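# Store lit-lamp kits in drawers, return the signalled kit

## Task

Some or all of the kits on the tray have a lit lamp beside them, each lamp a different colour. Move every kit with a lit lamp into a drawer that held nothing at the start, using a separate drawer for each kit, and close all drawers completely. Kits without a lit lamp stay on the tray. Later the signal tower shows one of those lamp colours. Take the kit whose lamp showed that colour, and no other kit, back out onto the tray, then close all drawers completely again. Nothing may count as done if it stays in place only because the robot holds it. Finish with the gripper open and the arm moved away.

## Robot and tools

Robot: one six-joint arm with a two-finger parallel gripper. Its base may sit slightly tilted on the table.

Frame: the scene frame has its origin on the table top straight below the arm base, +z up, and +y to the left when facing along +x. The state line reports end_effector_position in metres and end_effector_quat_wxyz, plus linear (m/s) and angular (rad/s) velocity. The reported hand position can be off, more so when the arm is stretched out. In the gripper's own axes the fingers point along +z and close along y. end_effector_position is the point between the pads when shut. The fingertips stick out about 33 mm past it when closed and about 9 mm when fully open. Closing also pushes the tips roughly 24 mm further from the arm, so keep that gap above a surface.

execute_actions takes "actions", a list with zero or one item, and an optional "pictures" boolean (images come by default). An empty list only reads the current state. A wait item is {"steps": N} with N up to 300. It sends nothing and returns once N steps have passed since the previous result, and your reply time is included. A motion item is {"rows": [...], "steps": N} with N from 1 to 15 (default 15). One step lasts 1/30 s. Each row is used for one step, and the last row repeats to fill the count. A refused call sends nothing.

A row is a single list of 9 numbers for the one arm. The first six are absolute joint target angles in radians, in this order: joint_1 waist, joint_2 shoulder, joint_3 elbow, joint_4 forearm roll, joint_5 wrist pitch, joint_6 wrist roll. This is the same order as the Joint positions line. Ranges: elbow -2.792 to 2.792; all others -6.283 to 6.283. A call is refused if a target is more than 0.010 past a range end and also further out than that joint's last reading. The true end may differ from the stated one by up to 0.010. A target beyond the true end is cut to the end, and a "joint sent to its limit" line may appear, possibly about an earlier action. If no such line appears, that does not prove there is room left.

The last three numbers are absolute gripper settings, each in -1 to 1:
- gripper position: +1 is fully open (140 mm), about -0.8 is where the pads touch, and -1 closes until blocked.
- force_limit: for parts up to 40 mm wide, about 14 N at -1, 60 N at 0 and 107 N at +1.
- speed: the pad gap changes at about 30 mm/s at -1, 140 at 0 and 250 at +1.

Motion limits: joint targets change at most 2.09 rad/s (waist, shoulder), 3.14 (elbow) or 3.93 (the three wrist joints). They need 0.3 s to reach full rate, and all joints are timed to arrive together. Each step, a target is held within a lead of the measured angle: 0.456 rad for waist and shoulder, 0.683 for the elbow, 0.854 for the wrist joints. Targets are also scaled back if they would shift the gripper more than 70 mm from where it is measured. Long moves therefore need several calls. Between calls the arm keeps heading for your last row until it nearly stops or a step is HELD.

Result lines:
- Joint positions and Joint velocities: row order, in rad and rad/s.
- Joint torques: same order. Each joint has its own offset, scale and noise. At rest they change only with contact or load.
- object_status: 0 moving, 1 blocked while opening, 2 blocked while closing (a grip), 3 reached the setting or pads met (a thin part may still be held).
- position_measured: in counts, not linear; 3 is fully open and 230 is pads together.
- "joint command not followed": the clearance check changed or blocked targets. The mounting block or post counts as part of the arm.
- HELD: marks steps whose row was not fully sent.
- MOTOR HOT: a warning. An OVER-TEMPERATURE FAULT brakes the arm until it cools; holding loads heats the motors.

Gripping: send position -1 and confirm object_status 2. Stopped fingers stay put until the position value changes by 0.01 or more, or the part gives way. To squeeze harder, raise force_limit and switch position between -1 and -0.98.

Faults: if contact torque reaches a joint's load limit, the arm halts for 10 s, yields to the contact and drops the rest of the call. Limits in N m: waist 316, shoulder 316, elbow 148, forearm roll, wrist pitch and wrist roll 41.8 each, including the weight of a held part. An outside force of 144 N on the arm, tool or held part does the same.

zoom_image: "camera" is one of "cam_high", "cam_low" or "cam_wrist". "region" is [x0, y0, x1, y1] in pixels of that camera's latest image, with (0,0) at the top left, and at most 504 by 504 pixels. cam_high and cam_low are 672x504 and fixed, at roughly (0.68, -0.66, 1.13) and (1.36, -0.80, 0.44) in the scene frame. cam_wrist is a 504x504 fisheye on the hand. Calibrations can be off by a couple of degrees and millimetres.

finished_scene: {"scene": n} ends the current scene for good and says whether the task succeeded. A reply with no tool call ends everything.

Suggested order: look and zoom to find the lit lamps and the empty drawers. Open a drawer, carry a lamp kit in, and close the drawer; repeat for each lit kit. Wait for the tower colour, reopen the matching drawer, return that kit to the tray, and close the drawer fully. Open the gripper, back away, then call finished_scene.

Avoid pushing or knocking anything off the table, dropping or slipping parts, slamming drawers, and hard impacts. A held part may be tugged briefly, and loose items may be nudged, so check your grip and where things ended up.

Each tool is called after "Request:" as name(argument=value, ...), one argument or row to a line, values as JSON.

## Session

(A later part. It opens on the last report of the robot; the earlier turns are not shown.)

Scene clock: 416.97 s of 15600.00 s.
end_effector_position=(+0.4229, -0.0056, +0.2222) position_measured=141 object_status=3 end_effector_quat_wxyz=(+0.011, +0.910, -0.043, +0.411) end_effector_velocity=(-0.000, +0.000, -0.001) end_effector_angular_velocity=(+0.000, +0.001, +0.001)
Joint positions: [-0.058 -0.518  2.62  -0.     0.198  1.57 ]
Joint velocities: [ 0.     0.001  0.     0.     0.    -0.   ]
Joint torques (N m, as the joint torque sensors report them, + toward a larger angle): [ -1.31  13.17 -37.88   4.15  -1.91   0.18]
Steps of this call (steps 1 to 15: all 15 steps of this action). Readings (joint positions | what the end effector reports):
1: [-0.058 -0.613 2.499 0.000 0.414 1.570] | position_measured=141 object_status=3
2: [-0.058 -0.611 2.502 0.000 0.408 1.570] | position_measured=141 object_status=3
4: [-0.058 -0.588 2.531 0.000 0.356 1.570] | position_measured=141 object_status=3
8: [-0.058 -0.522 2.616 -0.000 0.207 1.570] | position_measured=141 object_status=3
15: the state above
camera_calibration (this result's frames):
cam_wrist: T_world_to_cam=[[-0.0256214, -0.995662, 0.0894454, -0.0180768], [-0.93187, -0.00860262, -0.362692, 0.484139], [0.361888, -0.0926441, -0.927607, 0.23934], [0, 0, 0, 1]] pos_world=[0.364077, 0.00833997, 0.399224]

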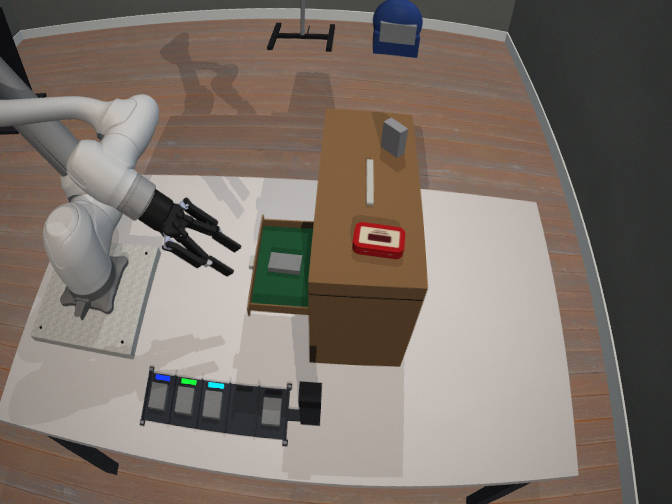

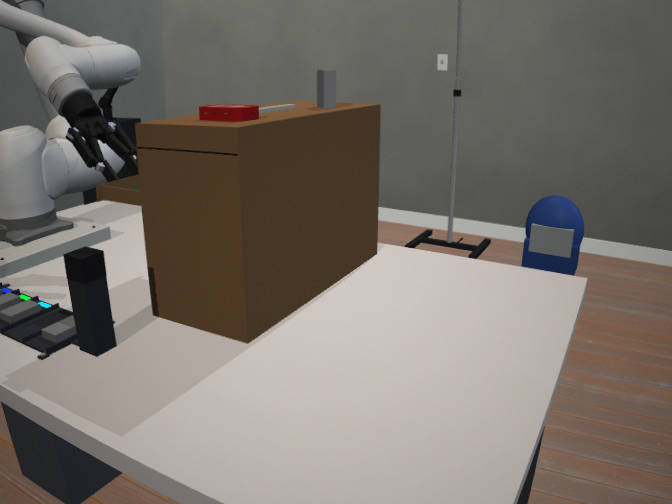

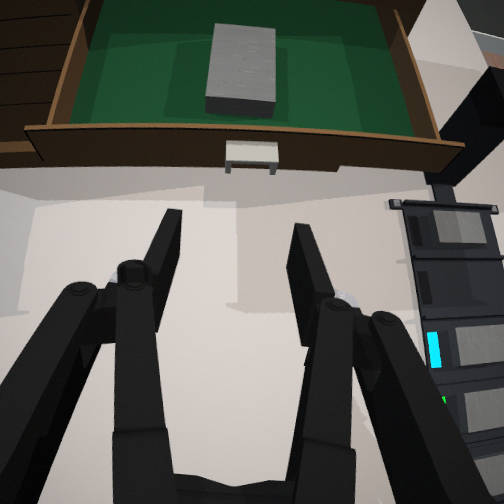

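Request:
execute_actions(
  actions=[
    {"rows":[[-0.058,-0.47,2.60,0,0.17,1.57,-0.1,0.5,0],[-0.058,-0.47,2.60,0,0.17,1.57,-0.1,0.5,0],[-0.058,-0.47,2.60,0,0.17,1.57,-0.1,0.5,0],[-0.058,-0.415,2.577,0,0.138,1.57,-0.1,0.5,0],[-0.058,-0.415,2.577,0,0.138,1.57,-0.1,0.5,0],[-0.058,-0.415,2.577,0,0.138,1.57,-0.1,0.5,0],[-0.055,-0.37,2.553,0,0.115,1.57,-0.1,0.5,0],[-0.055,-0.37,2.553,0,0.115,1.57,-0.1,0.5,0],[-0.055,-0.37,2.553,0,0.115,1.57,-0.1,0.5,0],[-0.053,-0.32,2.528,0,0.092,1.57,-0.1,0.5,0],[-0.053,-0.32,2.528,0,0.092,1.57,-0.1,0.5,0],[-0.053,-0.32,2.528,0,0.092,1.57,-0.1,0.5,0],[-0.051,-0.267,2.495,0,0.072,1.57,-0.1,0.5,0]],"steps":15},
  ],
  pictures=false,
)

Request:
execute_actions(
  actions=[
    {"rows":[[-0.049,-0.214,2.461,0,0.053,1.57,-0.1,0.5,0],[-0.049,-0.214,2.461,0,0.053,1.57,-0.1,0.5,0],[-0.049,-0.214,2.461,0,0.053,1.57,-0.1,0.5,0],[-0.049,-0.214,2.461,0,0.053,1.57,-0.1,0.5,0],[-0.046,-0.185,2.44,0,0.045,1.57,-0.1,0.5,0],[-0.046,-0.185,2.44,0,0.045,1.57,-0.1,0.5,0],[-0.046,-0.185,2.44,0,0.045,1.57,-0.1,0.5,0],[-0.046,-0.185,2.44,0,0.045,1.57,-0.1,0.5,0],[-0.044,-0.155,2.417,0,0.038,1.57,-0.1,0.5,0]],"steps":15},
  ],
)

Scene clock: 426.40 s of 15600.00 s.
end_effector_position=(+0.5111, -0.0104, +0.2231) position_measured=141 object_status=3 end_effector_quat_wxyz=(+0.010, +0.911, -0.040, +0.411) end_effector_velocity=(+0.264, -0.012, +0.011) end_effector_angular_velocity=(+0.000, +0.006, +0.019)
Joint positions: [-0.052 -0.299  2.516  0.     0.084  1.57 ]
Joint velocities: [ 0.019  0.568 -0.359  0.    -0.203 -0.   ]
Joint torques (N m, as the joint torque sensors report them, + toward a larger angle): [ -5.14   2.68 -41.35   4.49  -2.77  -0.29]
Steps of this call (steps 1 to 15: the robot went on to your last target; steps 16 to 90: nothing new was sent; then 5.93 s passed at rest; steps 91 to 105: all 15 steps of this action). Readings (joint positions | what the end effector reports):
91: [-0.058 -0.518 2.620 0.000 0.198 1.570] | position_measured=141 object_status=3
92: [-0.058 -0.515 2.619 0.000 0.196 1.570] | position_measured=141 object_status=3
94: [-0.058 -0.489 2.608 0.000 0.181 1.570] | position_measured=141 object_status=3
98: [-0.058 -0.416 2.577 0.000 0.139 1.570] | position_measured=141 object_status=3
105: the state above

Scene clock: 426.90 s of 15600.00 s.
end_effector_position=(+0.5824, -0.0115, +0.2240) position_measured=141 object_status=3 end_effector_quat_wxyz=(+0.008, +0.911, -0.036, +0.411) end_effector_velocity=(+0.000, +0.001, +0.001) end_effector_angular_velocity=(-0.000, -0.003, +0.002)
Joint positions: [-0.044 -0.155  2.417  0.     0.038  1.57 ]
Joint velocities: [ 0.002 -0.001  0.     0.    -0.002 -0.   ]
Joint torques (N m, as the joint torque sensors report them, + toward a larger angle): [ -1.07 -18.67 -34.54   3.47  -1.97   0.21]
Steps of this call (steps 1 to 15: all 15 steps of this action). Readings (joint positions | what the end effector reports):
1: [-0.052 -0.283 2.505 0.000 0.078 1.570] | position_measured=141 object_status=3
2: [-0.051 -0.267 2.495 0.000 0.072 1.570] | position_measured=141 object_status=3
4: [-0.050 -0.230 2.471 0.000 0.059 1.570] | position_measured=141 object_status=3
8: [-0.047 -0.189 2.443 0.000 0.046 1.570] | position_measured=141 object_status=3
15: the state above
camera_calibration (this result's frames):
cam_wrist: T_world_to_cam=[[-0.0117268, -0.995928, 0.0893835, -0.0280565], [-0.931664, -0.0215801, -0.36268, 0.633027], [0.363132, -0.0875284, -0.927617, 0.182062], [0, 0, 0, 1]] pos_world=[0.523326, 0.00165413, 0.400978]

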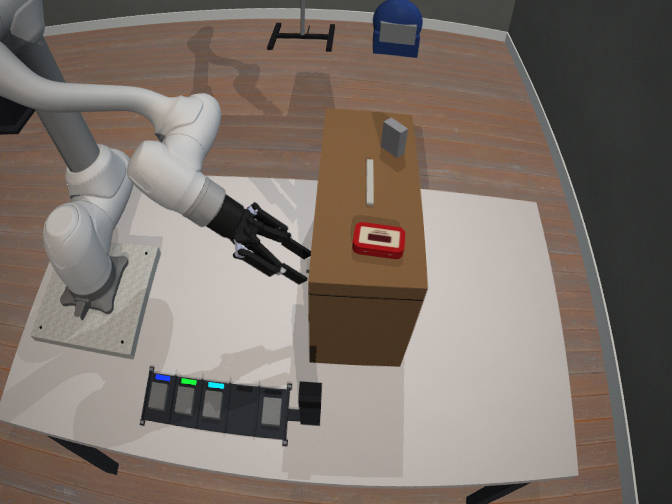

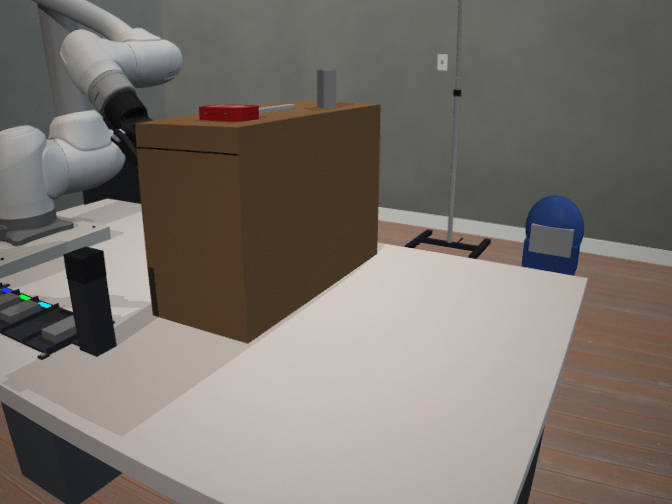

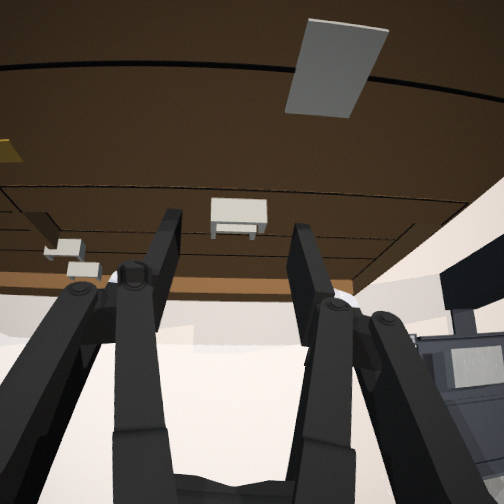

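Request:
execute_actions(
  actions=[
    {"rows":[[-0.043,-0.14,2.405,0,0.035,1.57,-0.1,0.5,0],[-0.043,-0.14,2.405,0,0.035,1.57,-0.1,0.5,0],[-0.043,-0.14,2.405,0,0.035,1.57,-0.1,0.5,0],[-0.043,-0.14,2.405,0,0.035,1.57,-0.1,0.5,0],[-0.043,-0.14,2.405,0,0.035,1.57,-0.1,0.5,0],[-0.043,-0.13,2.397,0,0.033,1.57,-0.1,0.5,0],[-0.043,-0.13,2.397,0,0.033,1.57,-0.1,0.5,0],[-0.043,-0.13,2.397,0,0.033,1.57,-0.1,0.5,0],[-0.043,-0.13,2.397,0,0.033,1.57,-0.1,0.5,0],[-0.043,-0.122,2.391,0,0.031,1.57,-0.1,0.5,0]],"steps":15},
  ],
)

Scene clock: 432.13 s of 15600.00 s.
end_effector_position=(+0.6001, -0.0122, +0.2239) position_measured=141 object_status=3 end_effector_quat_wxyz=(+0.008, +0.911, -0.036, +0.411) end_effector_velocity=(+0.000, +0.001, -0.000) end_effector_angular_velocity=(+0.001, +0.001, +0.002)
Joint positions: [-0.043 -0.122  2.391 -0.     0.031  1.57 ]
Joint velocities: [ 0.002  0.001 -0.001  0.     0.001  0.   ]
Joint torques (N m, as the joint torque sensors report them, + toward a larger angle): [ -1.47 -22.6  -33.95   3.51  -2.03   0.13]
Steps of this call (steps 1 to 15: the robot went on to your last target; steps 16 to 90: nothing new was sent; then 1.73 s passed at rest; steps 91 to 105: all 15 steps of this action). Readings (joint positions | what the end effector reports):
91: [-0.044 -0.155 2.417 -0.000 0.038 1.570] | position_measured=141 object_status=3
92: [-0.044 -0.152 2.415 -0.000 0.037 1.570] | position_measured=141 object_status=3
94: [-0.043 -0.141 2.406 -0.000 0.035 1.570] | position_measured=141 object_status=3
98: [-0.043 -0.133 2.399 -0.000 0.033 1.570] | position_measured=141 object_status=3
105: the state above
camera_calibration (this result's frames):
cam_wrist: T_world_to_cam=[[-0.0106595, -0.995932, 0.0894703, -0.0292069], [-0.931641, -0.0226098, -0.362676, 0.649495], [0.363223, -0.0872201, -0.927611, 0.175441], [0, 0, 0, 1]] pos_world=[0.54106, 0.000898924, 0.40091]

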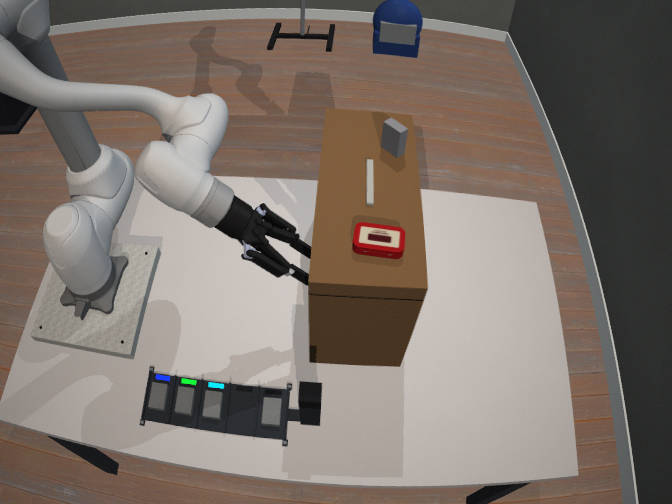

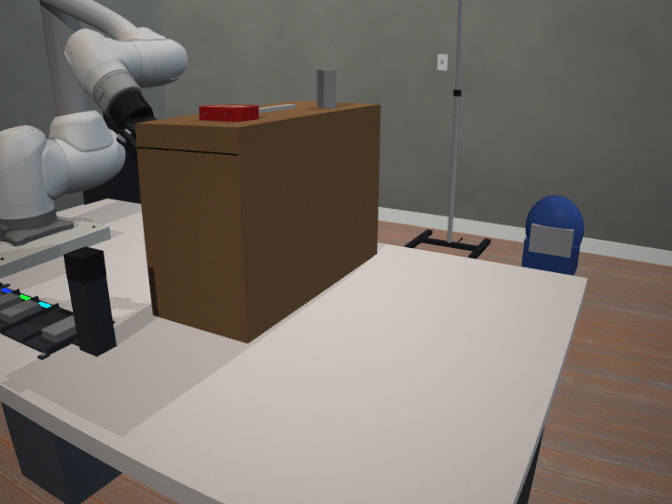

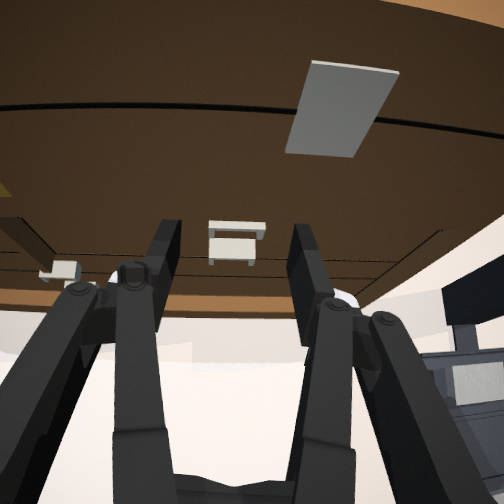

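Request:
execute_actions(
  actions=[
    {"rows":[[-0.043,-0.117,2.387,0,0.030,1.57,-0.1,0.5,0],[-0.043,-0.117,2.387,0,0.030,1.57,-0.1,0.5,0],[-0.043,-0.117,2.387,0,0.030,1.57,-0.1,0.5,0],[-0.043,-0.117,2.387,0,0.030,1.57,-0.1,0.5,0],[-0.043,-0.117,2.387,0,0.030,1.57,-0.1,0.5,0],[-0.043,-0.117,2.387,0,0.030,1.57,-0.1,0.5,0],[-0.043,-0.117,2.387,0,0.030,1.57,-0.1,0.5,0],[-0.043,-0.113,2.384,0,0.029,1.57,-0.1,0.5,0]],"steps":15},
  ],
)

Scene clock: 436.13 s of 15600.00 s.
end_effector_position=(+0.6049, -0.0125, +0.2237) position_measured=141 object_status=3 end_effector_quat_wxyz=(+0.008, +0.911, -0.036, +0.411) end_effector_velocity=(+0.000, +0.000, -0.000) end_effector_angular_velocity=(+0.001, +0.000, -0.000)
Joint positions: [-0.043 -0.113  2.384  0.     0.029  1.57 ]
Joint velocities: [ 0.     0.001 -0.     0.    -0.     0.   ]
Joint torques (N m, as the joint torque sensors report them, + toward a larger angle): [ -7.85 -14.04 -42.58   3.86  -5.47   0.6 ]
Steps of this call (steps 1 to 15: the robot went on to your last target; steps 16 to 90: nothing new was sent; then 0.50 s passed at rest; steps 91 to 105: all 15 steps of this action). Readings (joint positions | what the end effector reports):
91: [-0.043 -0.122 2.391 0.000 0.031 1.570] | position_measured=141 object_status=3
92: [-0.043 -0.120 2.390 -0.000 0.031 1.570] | position_measured=141 object_status=3
94: [-0.043 -0.117 2.387 0.000 0.030 1.570] | position_measured=141 object_status=3
98: [-0.043 -0.117 2.387 0.000 0.030 1.570] | position_measured=141 object_status=3
105: the state above
camera_calibration (this result's frames):
cam_wrist: T_world_to_cam=[[-0.0107314, -0.99594, 0.0893762, -0.0294189], [-0.931656, -0.0225051, -0.362643, 0.653899], [0.363183, -0.0871596, -0.927632, 0.173514], [0, 0, 0, 1]] pos_world=[0.545876, 0.000539992, 0.400719]

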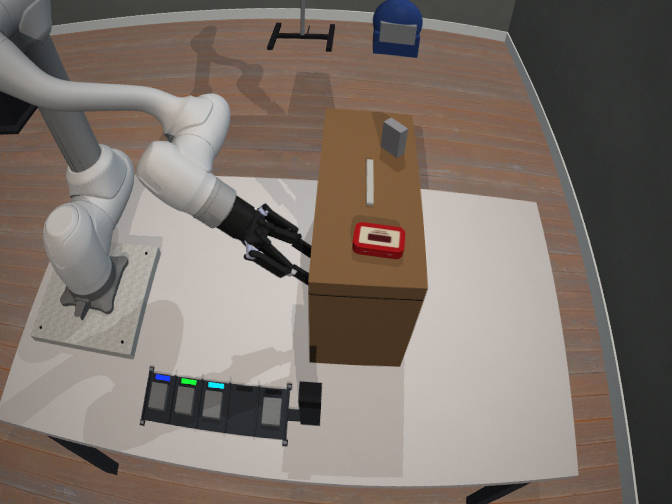

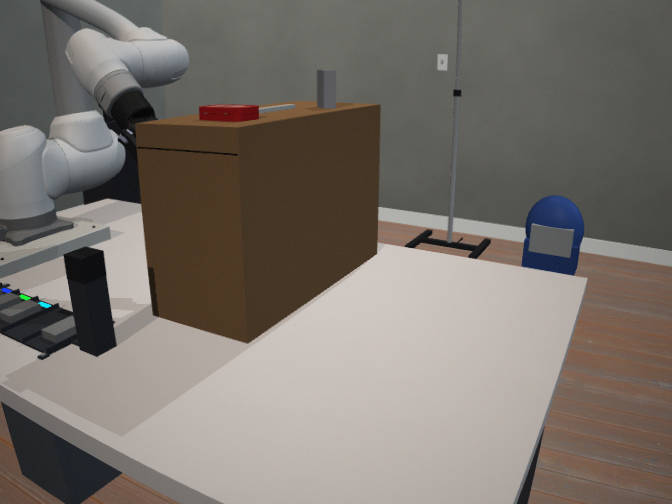

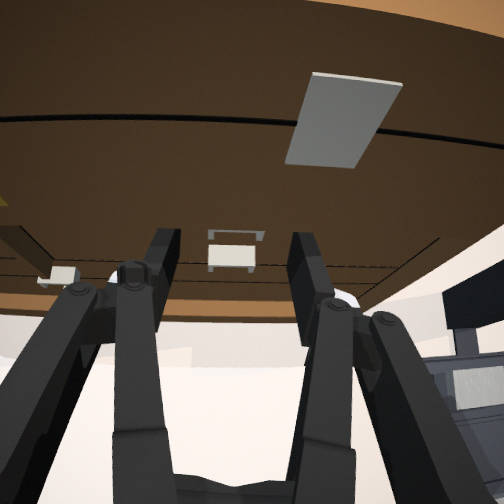

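Request:
execute_actions(
  actions=[
    {"rows":[[-0.043,-0.214,2.461,0,0.053,1.57,-0.1,0.5,0],[-0.043,-0.214,2.461,0,0.053,1.57,-0.1,0.5,0],[-0.043,-0.214,2.461,0,0.053,1.57,-0.1,0.5,0],[-0.043,-0.214,2.461,0,0.053,1.57,-0.1,0.5,0],[0.2,-0.75,2.62,0,0.1,1.77,1,0.5,0]],"steps":15},
  ],
  pictures=false,
)

Request:
execute_actions(
  actions=[
    {"steps":30},
  ],
)

Scene clock: 441.53 s of 15600.00 s.
end_effector_position=(+0.4822, +0.0576, +0.3013) position_measured=71 object_status=0 end_effector_quat_wxyz=(-0.046, +0.872, -0.025, +0.486) end_effector_velocity=(-0.296, +0.199, +0.236) end_effector_angular_velocity=(+0.342, -0.614, +0.248)
Joint positions: [ 0.086 -0.486  2.541  0.     0.076  1.676]
Joint velocities: [ 0.448 -1.03   0.31   0.     0.092  0.365]
Joint torques (N m, as the joint torque sensors report them, + toward a larger angle): [ -2.07   5.54 -36.45   3.85  -2.1   -0.11]
Steps of this call (steps 1 to 15: the robot went on to your last target; steps 16 to 90: nothing new was sent; then 1.90 s passed at rest; steps 91 to 105: all 15 steps of this action). Readings (joint positions | what the end effector reports):
91: [-0.043 -0.113 2.384 0.000 0.029 1.570] | position_measured=141 object_status=3
92: [-0.043 -0.116 2.386 0.000 0.029 1.570] | position_measured=141 object_status=3
94: [-0.043 -0.143 2.407 0.000 0.036 1.570] | position_measured=141 object_status=3
98: [-0.024 -0.256 2.467 0.000 0.054 1.586] | position_measured=124 object_status=0
105: the state above

Scene clock: 442.53 s of 15600.00 s.
end_effector_position=(+0.4036, +0.1000, +0.3492) position_measured=3 object_status=3 end_effector_quat_wxyz=(-0.108, +0.830, -0.016, +0.547) end_effector_velocity=(-0.000, +0.000, +0.001) end_effector_angular_velocity=(-0.000, -0.002, +0.001)
Joint positions: [ 0.2  -0.75  2.62  0.    0.1   1.77]
Joint velocities: [ 0.    -0.001 -0.     0.    -0.001 -0.001]
Joint torques (N m, as the joint torque sensors report them, + toward a larger angle): [ -1.81  26.52 -41.86   4.42  -2.33   0.03]
Steps of this call (steps 1 to 30: the robot went on to your last target). Readings (joint positions | what the end effector reports):
1: [0.101 -0.522 2.551 0.000 0.080 1.688] | position_measured=63 object_status=0
2: [0.116 -0.557 2.562 0.000 0.083 1.701] | position_measured=56 object_status=0
4: [0.148 -0.630 2.584 0.000 0.089 1.727] | position_measured=40 object_status=0
8: [0.195 -0.737 2.616 0.000 0.099 1.765] | position_measured=10 object_status=0
30: the state above
The arm was judged still, so your last target was given up. Only a new action makes it travel on or press farther. Fingers that are still opening or closing keep moving.
camera_calibration (this result's frames):
cam_wrist: T_world_to_cam=[[0.117711, -0.989916, -0.0788081, 0.0755875], [-0.763037, -0.0393716, -0.645155, 0.546687], [0.635546, 0.136076, -0.759977, 0.182057], [0, 0, 0, 1]] pos_world=[0.292539, 0.0715757, 0.497013]

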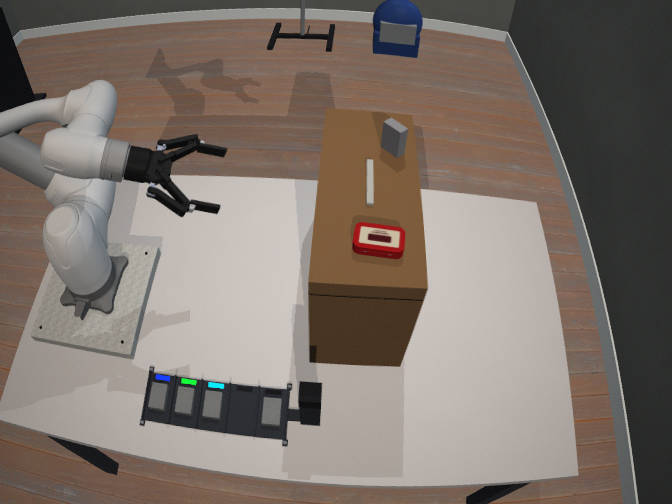

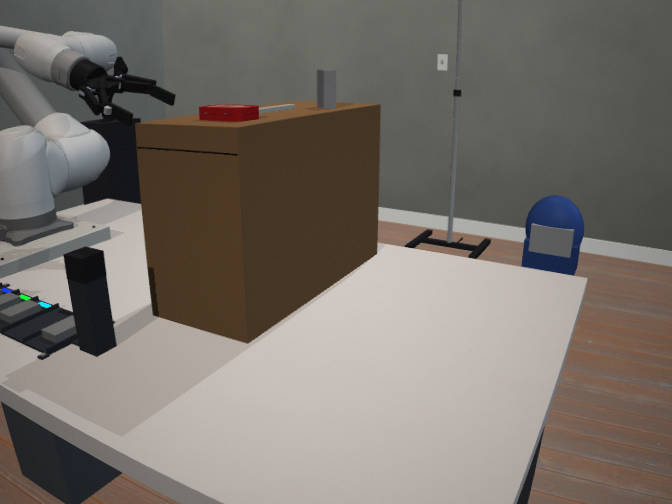

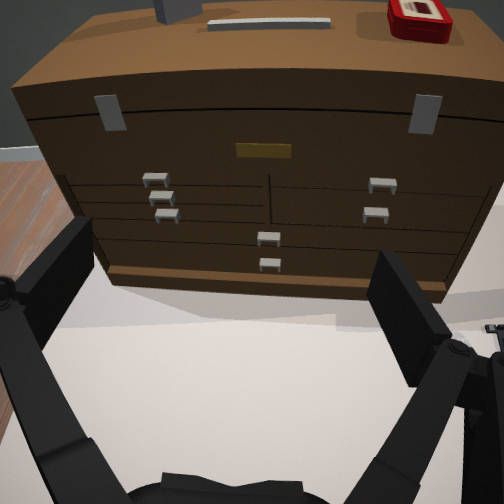

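Request:
execute_actions(
  actions=[
    {"rows":[[0.166,-0.3,2.6,0,-0.05,1.57,-0.1,0.5,0],[0.166,-0.3,2.6,0,-0.05,1.57,-0.1,0.5,0],[0.166,-0.3,2.6,0,-0.05,1.57,-0.1,0.5,0],[0.166,-0.3,2.6,0,-0.05,1.57,-0.1,0.5,0],[0.166,-0.3,2.6,0,-0.05,1.57,-0.1,0.5,0],[0.166,-0.3,2.6,0,-0.05,1.57,-0.1,0.5,0],[0.166,-0.3,2.6,0,-0.05,1.57,-0.1,0.5,0],[0.166,-0.3,2.6,0,-0.05,1.57,-0.1,0.5,0],[0.166,-0.3,2.6,0,-0.05,1.57,-0.1,0.5,0],[0.166,-0.02,2.514,0,-0.194,1.57,-0.1,0.5,0]],"steps":15},
  ],
  pictures=false,
)

Request:
execute_actions(
  actions=[
    {"steps":15},
  ],
)

Scene clock: 475.03 s of 15600.00 s.
end_effector_position=(+0.4953, +0.1041, +0.2243) position_measured=104 object_status=0 end_effector_quat_wxyz=(-0.049, +0.889, +0.041, +0.454) end_effector_velocity=(+0.302, +0.031, -0.251) end_effector_angular_velocity=(-0.196, +0.342, +0.078)
Joint positions: [ 0.174 -0.31   2.58  -0.    -0.066  1.616]
Joint velocities: [-0.031  1.164 -0.287 -0.    -0.51  -0.179]
Joint torques (N m, as the joint torque sensors report them, + toward a larger angle): [ -3.4   -2.76 -33.31   3.31  -2.19   0.42]
Steps of this call (steps 1 to 90: nothing new was sent; then 29.00 s passed at rest; steps 91 to 105: all 15 steps of this action). Readings (joint positions | what the end effector reports):
91: [0.200 -0.750 2.620 -0.000 0.100 1.770] | position_measured=3 object_status=0
92: [0.200 -0.747 2.620 -0.000 0.100 1.769] | position_measured=5 object_status=0
94: [0.198 -0.719 2.619 -0.000 0.090 1.757] | position_measured=21 object_status=0
98: [0.188 -0.582 2.613 -0.000 0.044 1.696] | position_measured=51 object_status=0
105: the state above

Scene clock: 475.53 s of 15600.00 s.
end_effector_position=(+0.5620, +0.1103, +0.1435) position_measured=141 object_status=3 end_effector_quat_wxyz=(-0.034, +0.909, +0.059, +0.412) end_effector_velocity=(+0.001, -0.001, -0.000) end_effector_angular_velocity=(+0.001, -0.002, -0.002)
Joint positions: [ 0.166 -0.02   2.514 -0.    -0.194  1.57 ]
Joint velocities: [-0.001  0.003 -0.     0.001 -0.004  0.   ]
Joint torques (N m, as the joint torque sensors report them, + toward a larger angle): [ -0.61 -26.3  -27.1    2.7   -1.96   0.23]
Steps of this call (steps 1 to 15: the robot went on to your last target). Readings (joint positions | what the end effector reports):
1: [0.173 -0.271 2.571 -0.000 -0.084 1.610] | position_measured=112 object_status=0
2: [0.172 -0.232 2.562 -0.000 -0.101 1.604] | position_measured=119 object_status=0
4: [0.170 -0.156 2.545 -0.000 -0.134 1.592] | position_measured=134 object_status=0
8: [0.166 -0.039 2.518 -0.000 -0.185 1.573] | position_measured=141 object_status=0
15: the state above
camera_calibration (this result's frames):
cam_wrist: T_world_to_cam=[[0.19579, -0.976386, 0.0913095, -0.0189216], [-0.905443, -0.21575, -0.365547, 0.594557], [0.376614, -0.011105, -0.926304, 0.109334], [0, 0, 0, 1]] pos_world=[0.500865, 0.111015, 0.320342]

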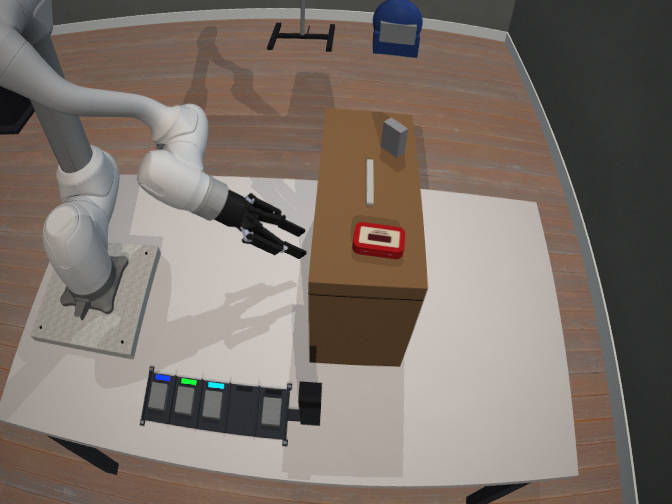

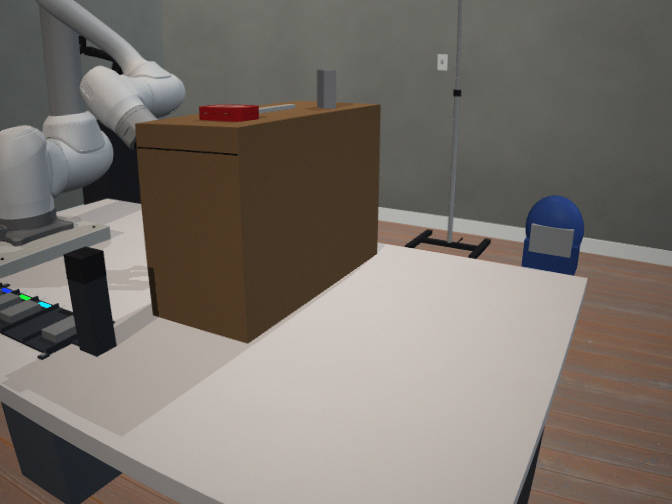

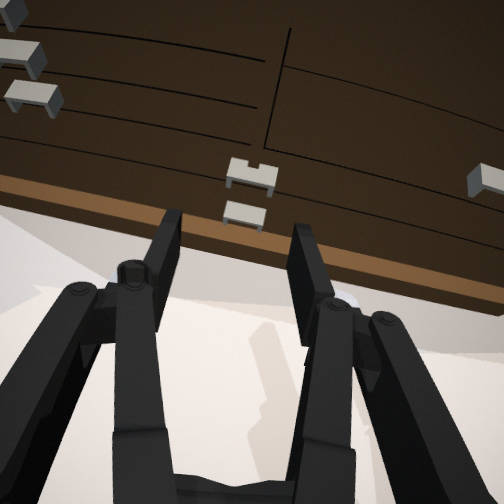

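Request:
execute_actions(
  actions=[
    {"rows":[[0.163,0.013,2.483,0,-0.196,1.57,-0.1,0.5,0],[0.163,0.013,2.483,0,-0.196,1.57,-0.1,0.5,0],[0.163,0.013,2.483,0,-0.196,1.57,-0.1,0.5,0],[0.163,0.013,2.483,0,-0.196,1.57,-0.1,0.5,0],[0.163,0.013,2.483,0,-0.196,1.57,-0.1,0.5,0],[0.163,0.013,2.483,0,-0.196,1.57,-0.1,0.5,0],[0.161,0.046,2.4526,0,-0.199,1.57,-0.1,0.5,0]],"steps":15},
  ],
)

Scene clock: 483.83 s of 15600.00 s.
end_effector_position=(+0.6010, +0.1126, +0.1418) position_measured=141 object_status=3 end_effector_quat_wxyz=(-0.033, +0.909, +0.057, +0.412) end_effector_velocity=(+0.000, +0.000, +0.001) end_effector_angular_velocity=(-0.000, -0.001, +0.001)
Joint positions: [ 0.161  0.046  2.453 -0.    -0.199  1.57 ]
Joint velocities: [ 0.    -0.001 -0.001 -0.     0.002 -0.001]
Joint torques (N m, as the joint torque sensors report them, + toward a larger angle): [ -0.37 -24.64 -31.43   2.35  -2.68  -0.05]
Steps of this call (steps 1 to 15: the robot went on to your last target; steps 16 to 90: nothing new was sent; then 4.80 s passed at rest; steps 91 to 105: all 15 steps of this action). Readings (joint positions | what the end effector reports):
91: [0.166 -0.020 2.514 -0.000 -0.194 1.570] | position_measured=141 object_status=3
92: [0.166 -0.017 2.511 -0.000 -0.194 1.570] | position_measured=141 object_status=3
94: [0.164 0.005 2.491 -0.000 -0.196 1.570] | position_measured=141 object_status=3
98: [0.163 0.016 2.481 -0.000 -0.196 1.570] | position_measured=141 object_status=3
105: the state above
camera_calibration (this result's frames):
cam_wrist: T_world_to_cam=[[0.190928, -0.977351, 0.0912734, -0.0211211], [-0.906468, -0.211228, -0.365648, 0.62991], [0.376646, -0.0129241, -0.926267, 0.09319], [0, 0, 0, 1]] pos_world=[0.539926, 0.113616, 0.318572]

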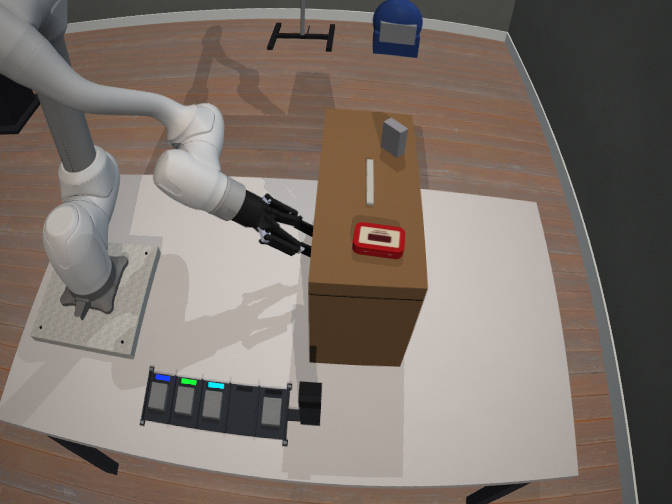

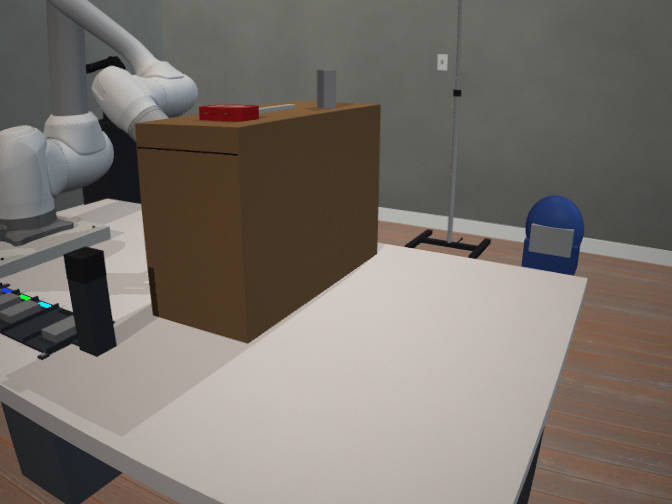

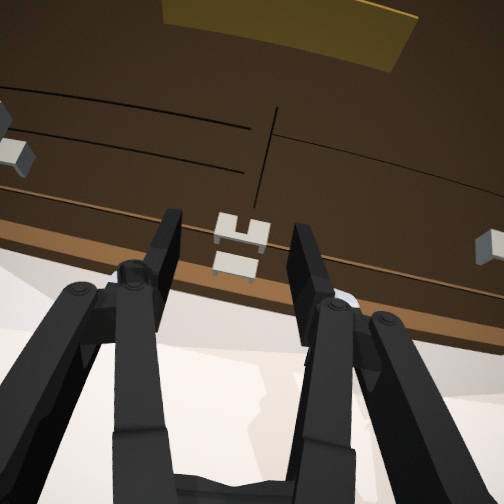

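Request:
execute_actions(
  actions=[
    {"rows":[[0.158,0.046,2.4526,0,-0.199,1.74,-0.1,0.5,0],[0.158,0.046,2.4526,0,-0.199,1.74,-0.1,0.5,0],[0.158,0.046,2.4526,0,-0.199,1.74,-0.1,0.5,0],[0.158,0.046,2.4526,0,-0.199,1.74,-0.1,0.5,0],[0.158,0.046,2.4526,0,-0.199,1.74,-0.1,0.5,0],[0.158,0.046,2.4526,0,-0.199,1.74,-1,0.3,-0.3]],"steps":15},
  ],
  pictures=false,
)

Request:
execute_actions(
  actions=[
    {"steps":20},
  ],
)

Scene clock: 489.67 s of 15600.00 s.
end_effector_position=(+0.6016, +0.1107, +0.1418) position_measured=189 object_status=0 end_effector_quat_wxyz=(-0.067, +0.910, -0.022, +0.408) end_effector_velocity=(-0.000, +0.001, +0.001) end_effector_angular_velocity=(+0.001, -0.001, +0.001)
Joint positions: [ 0.158  0.046  2.453  0.    -0.199  1.74 ]
Joint velocities: [ 0.001 -0.001  0.    -0.    -0.001  0.001]
Joint torques (N m, as the joint torque sensors report them, + toward a larger angle): [  7.99 -30.83 -32.83   1.64  -4.16   0.08]
Steps of this call (steps 1 to 15: the robot went on to your last target; steps 16 to 90: nothing new was sent; then 2.33 s passed at rest; steps 91 to 105: all 15 steps of this action). Readings (joint positions | what the end effector reports):
91: [0.161 0.046 2.453 -0.000 -0.199 1.570] | position_measured=141 object_status=3
92: [0.161 0.046 2.453 -0.000 -0.199 1.575] | position_measured=141 object_status=3
94: [0.160 0.046 2.453 0.000 -0.199 1.628] | position_measured=141 object_status=3
98: [0.158 0.046 2.452 0.000 -0.199 1.738] | position_measured=149 object_status=0
105: the state above

Scene clock: 490.33 s of 15600.00 s.
end_effector_position=(+0.6015, +0.1107, +0.1418) position_measured=195 object_status=2 end_effector_quat_wxyz=(-0.067, +0.910, -0.022, +0.408) end_effector_velocity=(+0.001, +0.000, +0.001) end_effector_angular_velocity=(+0.000, -0.002, -0.000)
Joint positions: [ 0.158  0.046  2.453  0.    -0.199  1.74 ]
Joint velocities: [-0.     0.    -0.    -0.    -0.002 -0.   ]
Joint torques (N m, as the joint torque sensors report them, + toward a larger angle): [  9.8  -30.29 -29.6    1.59  -2.64   0.19]
Steps of this call (steps 1 to 15: the robot went on to your last target; steps 16 to 20: nothing new was sent). Readings (joint positions | what the end effector reports):
1: [0.158 0.046 2.453 0.000 -0.199 1.740] | position_measured=195 object_status=0
2: [0.158 0.046 2.453 0.000 -0.199 1.740] | position_measured=195 object_status=0
4: [0.158 0.046 2.453 0.000 -0.199 1.740] | position_measured=195 object_status=0
8: [0.158 0.046 2.453 0.000 -0.199 1.740] | position_measured=195 object_status=2
20: the state above
The arm was judged still, so your last target was given up. Only a new action makes it travel on or press farther. Fingers that are still opening or closing keep moving.
camera_calibration (this result's frames):
cam_wrist: T_world_to_cam=[[0.0775039, -0.996324, -0.0365023, 0.0654071], [-0.928682, -0.0588262, -0.366183, 0.626515], [0.362689, 0.0622796, -0.929827, 0.0935599], [0, 0, 0, 1]] pos_world=[0.54283, 0.0961952, 0.318801]

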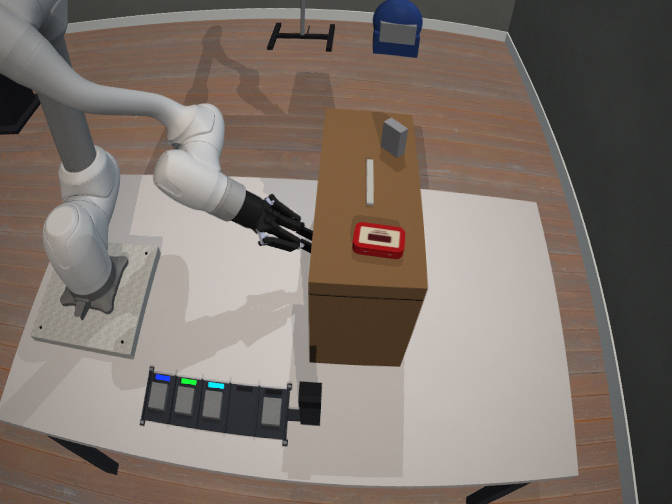

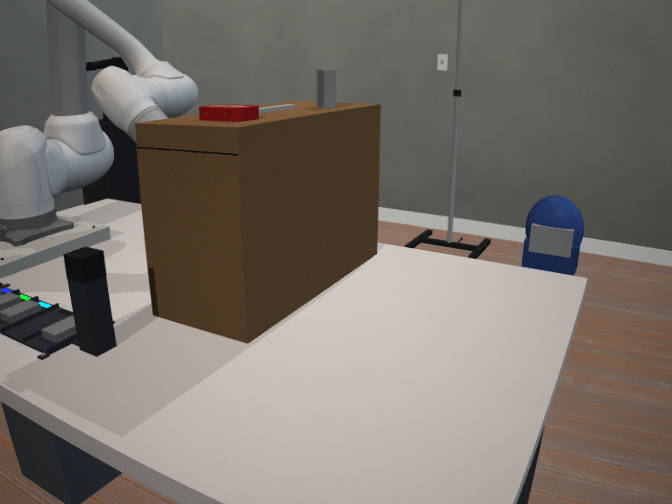

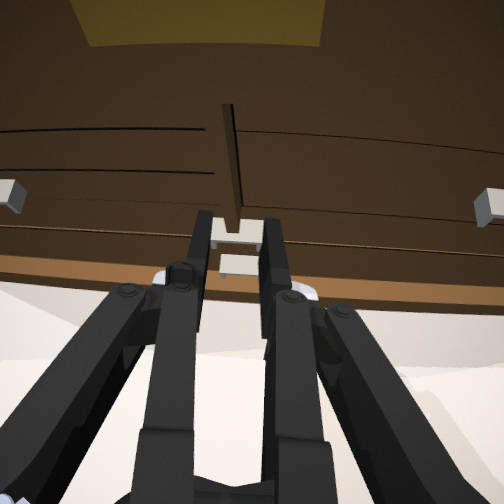

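Request:
execute_actions(
  actions=[
    {"rows":[[0.156,0.046,2.4526,0,-0.199,1.74,-1,0.3,-0.3],[0.156,0.046,2.4526,0,-0.199,1.74,-1,0.3,-0.3],[0.156,0.046,2.4526,0,-0.199,1.74,-1,0.3,-0.3],[0.158,0.03,2.469,0,-0.199,1.74,-1,0.3,-0.3],[0.158,0.03,2.469,0,-0.199,1.74,-1,0.3,-0.3],[0.158,0.03,2.469,0,-0.199,1.74,-1,0.3,-0.3],[0.161,0.007,2.493,0,-0.2,1.745,-1,0.3,-0.3],[0.161,0.007,2.493,0,-0.2,1.745,-1,0.3,-0.3],[0.161,0.007,2.493,0,-0.2,1.745,-1,0.3,-0.3],[0.164,-0.013,2.513,0,-0.2,1.75,-1,0.3,-0.3],[0.164,-0.013,2.513,0,-0.2,1.75,-1,0.3,-0.3],[0.164,-0.013,2.513,0,-0.2,1.75,-1,0.3,-0.3],[0.167,-0.033,2.533,0,-0.2,1.75,-1,0.3,-0.3]],"steps":15},
  ],
)

Scene clock: 500.43 s of 15600.00 s.
end_effector_position=(+0.5562, +0.1094, +0.1414) position_measured=195 object_status=2 end_effector_quat_wxyz=(-0.071, +0.910, -0.022, +0.407) end_effector_velocity=(-0.159, +0.000, -0.009) end_effector_angular_velocity=(+0.000, +0.005, +0.037)
Joint positions: [ 0.166 -0.025  2.525 -0.    -0.2    1.75 ]
Joint velocities: [ 0.038 -0.244  0.252 -0.001 -0.002  0.002]
Joint torques (N m, as the joint torque sensors report them, + toward a larger angle): [ -0.21 -22.47 -19.41   3.14   0.73   0.15]
Steps of this call (steps 1 to 90: nothing new was sent; then 6.60 s passed at rest; steps 91 to 105: all 15 steps of this action). Readings (joint positions | what the end effector reports):
91: [0.158 0.046 2.453 -0.000 -0.199 1.740] | position_measured=195 object_status=2
92: [0.158 0.046 2.453 -0.000 -0.199 1.740] | position_measured=195 object_status=2
94: [0.157 0.046 2.453 -0.000 -0.199 1.740] | position_measured=195 object_status=2
98: [0.158 0.027 2.472 -0.000 -0.199 1.741] | position_measured=195 object_status=2
105: the state above
camera_calibration (this result's frames):
cam_wrist: T_world_to_cam=[[0.0789289, -0.995921, -0.0437154, 0.0677445], [-0.929016, -0.0575818, -0.365531, 0.58416], [0.361523, 0.0694633, -0.929772, 0.109559], [0, 0, 0, 1]] pos_world=[0.497739, 0.0934949, 0.318355]

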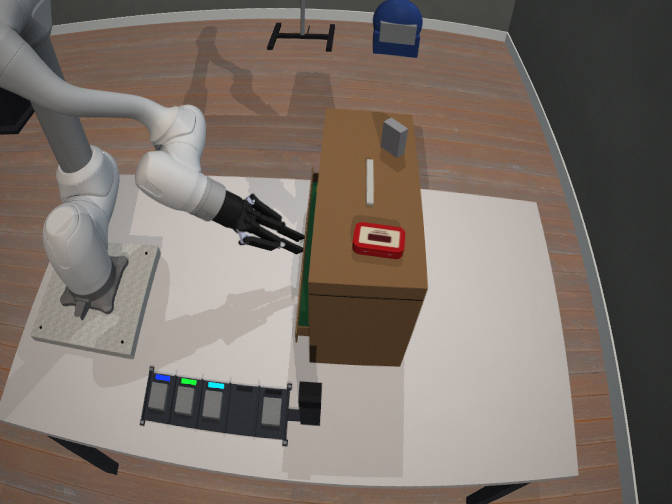

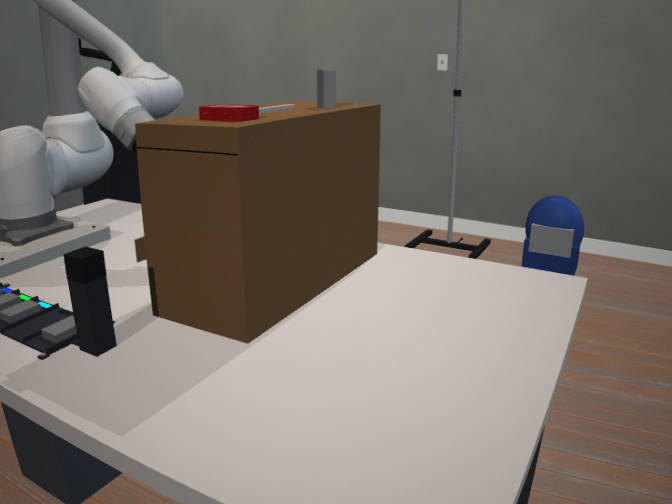

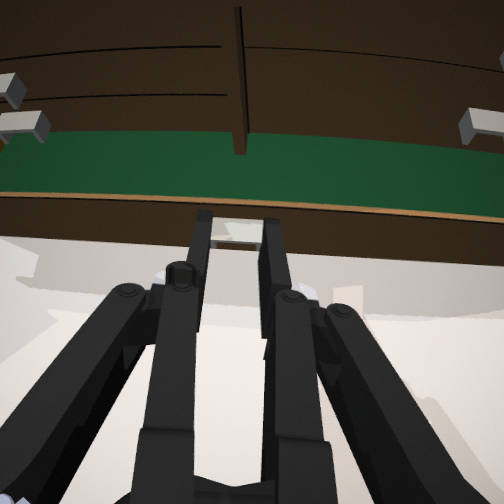

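Works. Continue.

Request:
execute_actions(
  actions=[
    {"rows":[[0.173,-0.077,2.572,0,-0.194,1.75,-1,0.3,-0.3],[0.173,-0.077,2.572,0,-0.194,1.75,-1,0.3,-0.3],[0.173,-0.077,2.572,0,-0.194,1.75,-1,0.3,-0.3],[0.173,-0.077,2.572,0,-0.194,1.75,-1,0.3,-0.3],[0.1806,-0.122,2.609,0,-0.187,1.755,-1,0.3,-0.3],[0.1806,-0.122,2.609,0,-0.187,1.755,-1,0.3,-0.3],[0.1806,-0.122,2.609,0,-0.187,1.755,-1,0.3,-0.3],[0.1806,-0.122,2.609,0,-0.187,1.755,-1,0.3,-0.3],[0.187,-0.161,2.638,0,-0.176,1.76,-1,0.3,-0.3],[0.187,-0.161,2.638,0,-0.176,1.76,-1,0.3,-0.3],[0.187,-0.161,2.638,0,-0.176,1.76,-1,0.3,-0.3],[0.193,-0.201,2.666,0,-0.165,1.76,-1,0.3,-0.3]],"steps":15},
  ],
  pictures=false,
)

Request:
execute_actions(
  actions=[
    {"steps":10},
  ],
)

Scene clock: 508.13 s of 15600.00 s.
end_effector_position=(+0.4656, +0.1094, +0.1404) position_measured=195 object_status=2 end_effector_quat_wxyz=(-0.078, +0.911, -0.015, +0.406) end_effector_velocity=(-0.142, -0.001, -0.002) end_effector_angular_velocity=(+0.003, -0.012, +0.045)
Joint positions: [ 0.192 -0.193  2.66   0.    -0.167  1.76 ]
Joint velocities: [ 0.047 -0.297  0.208  0.001  0.077  0.001]
Joint torques (N m, as the joint torque sensors report them, + toward a larger angle): [ 29.28  28.92 -17.43  -0.62   7.58   0.32]
Steps of this call (steps 1 to 15: the robot went on to your last target; steps 16 to 90: nothing new was sent; then 4.20 s passed at rest; steps 91 to 105: all 15 steps of this action). Readings (joint positions | what the end effector reports):
91: [0.167 -0.033 2.533 0.000 -0.200 1.750] | position_measured=195 object_status=2
92: [0.167 -0.036 2.535 0.000 -0.200 1.750] | position_measured=195 object_status=2
94: [0.171 -0.061 2.558 0.000 -0.196 1.750] | position_measured=195 object_status=2
98: [0.179 -0.111 2.600 0.000 -0.189 1.753] | position_measured=195 object_status=2
105: the state above

Scene clock: 508.47 s of 15600.00 s.
end_effector_position=(+0.4615, +0.1094, +0.1403) position_measured=195 object_status=2 end_effector_quat_wxyz=(-0.078, +0.911, -0.015, +0.406) end_effector_velocity=(-0.000, +0.000, +0.000) end_effector_angular_velocity=(+0.001, -0.001, -0.000)
Joint positions: [ 0.193 -0.201  2.666  0.    -0.165  1.76 ]
Joint velocities: [ 0.    -0.     0.001 -0.    -0.002  0.001]
Joint torques (N m, as the joint torque sensors report them, + toward a larger angle): [35.02 13.6  -5.44 -1.67  9.2   0.27]
Steps of this call (steps 1 to 10: the robot went on to your last target). Readings (joint positions | what the end effector reports):
1: [0.193 -0.199 2.665 0.000 -0.166 1.760] | position_measured=195 object_status=2
2: [0.193 -0.201 2.666 0.000 -0.165 1.760] | position_measured=195 object_status=2
4: [0.193 -0.201 2.666 0.000 -0.165 1.760] | position_measured=195 object_status=2
8: [0.193 -0.201 2.666 0.000 -0.165 1.760] | position_measured=195 object_status=2
10: the state above
camera_calibration (this result's frames):
cam_wrist: T_world_to_cam=[[0.0991649, -0.993753, -0.0511935, 0.0667297], [-0.928038, -0.0737991, -0.3651, 0.497078], [0.359042, 0.0837147, -0.92956, 0.142318], [0, 0, 0, 1]] pos_world=[0.403593, 0.0910827, 0.317193]

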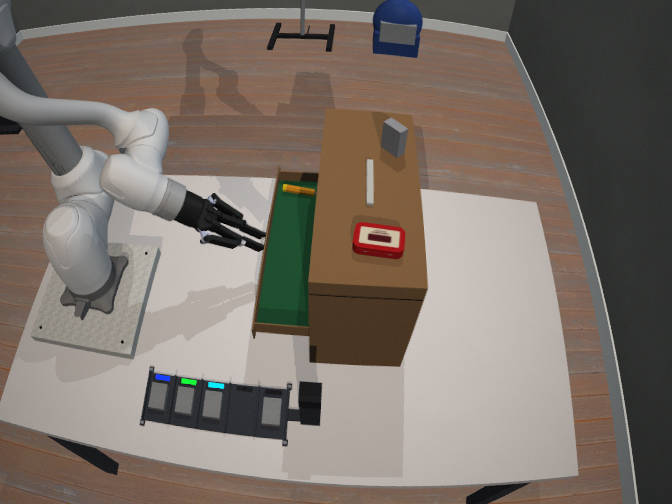

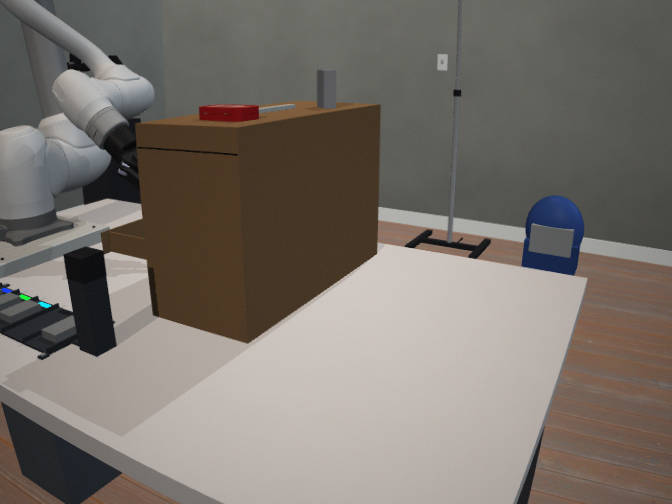

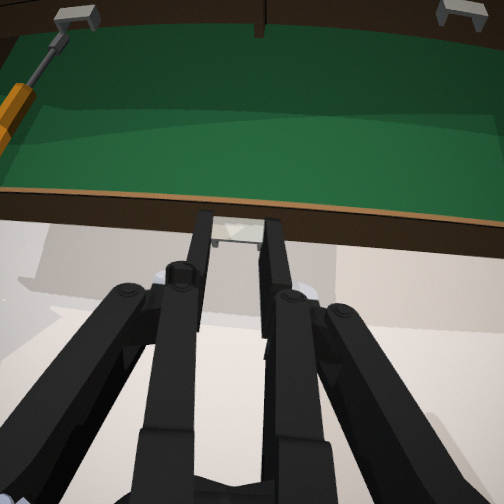

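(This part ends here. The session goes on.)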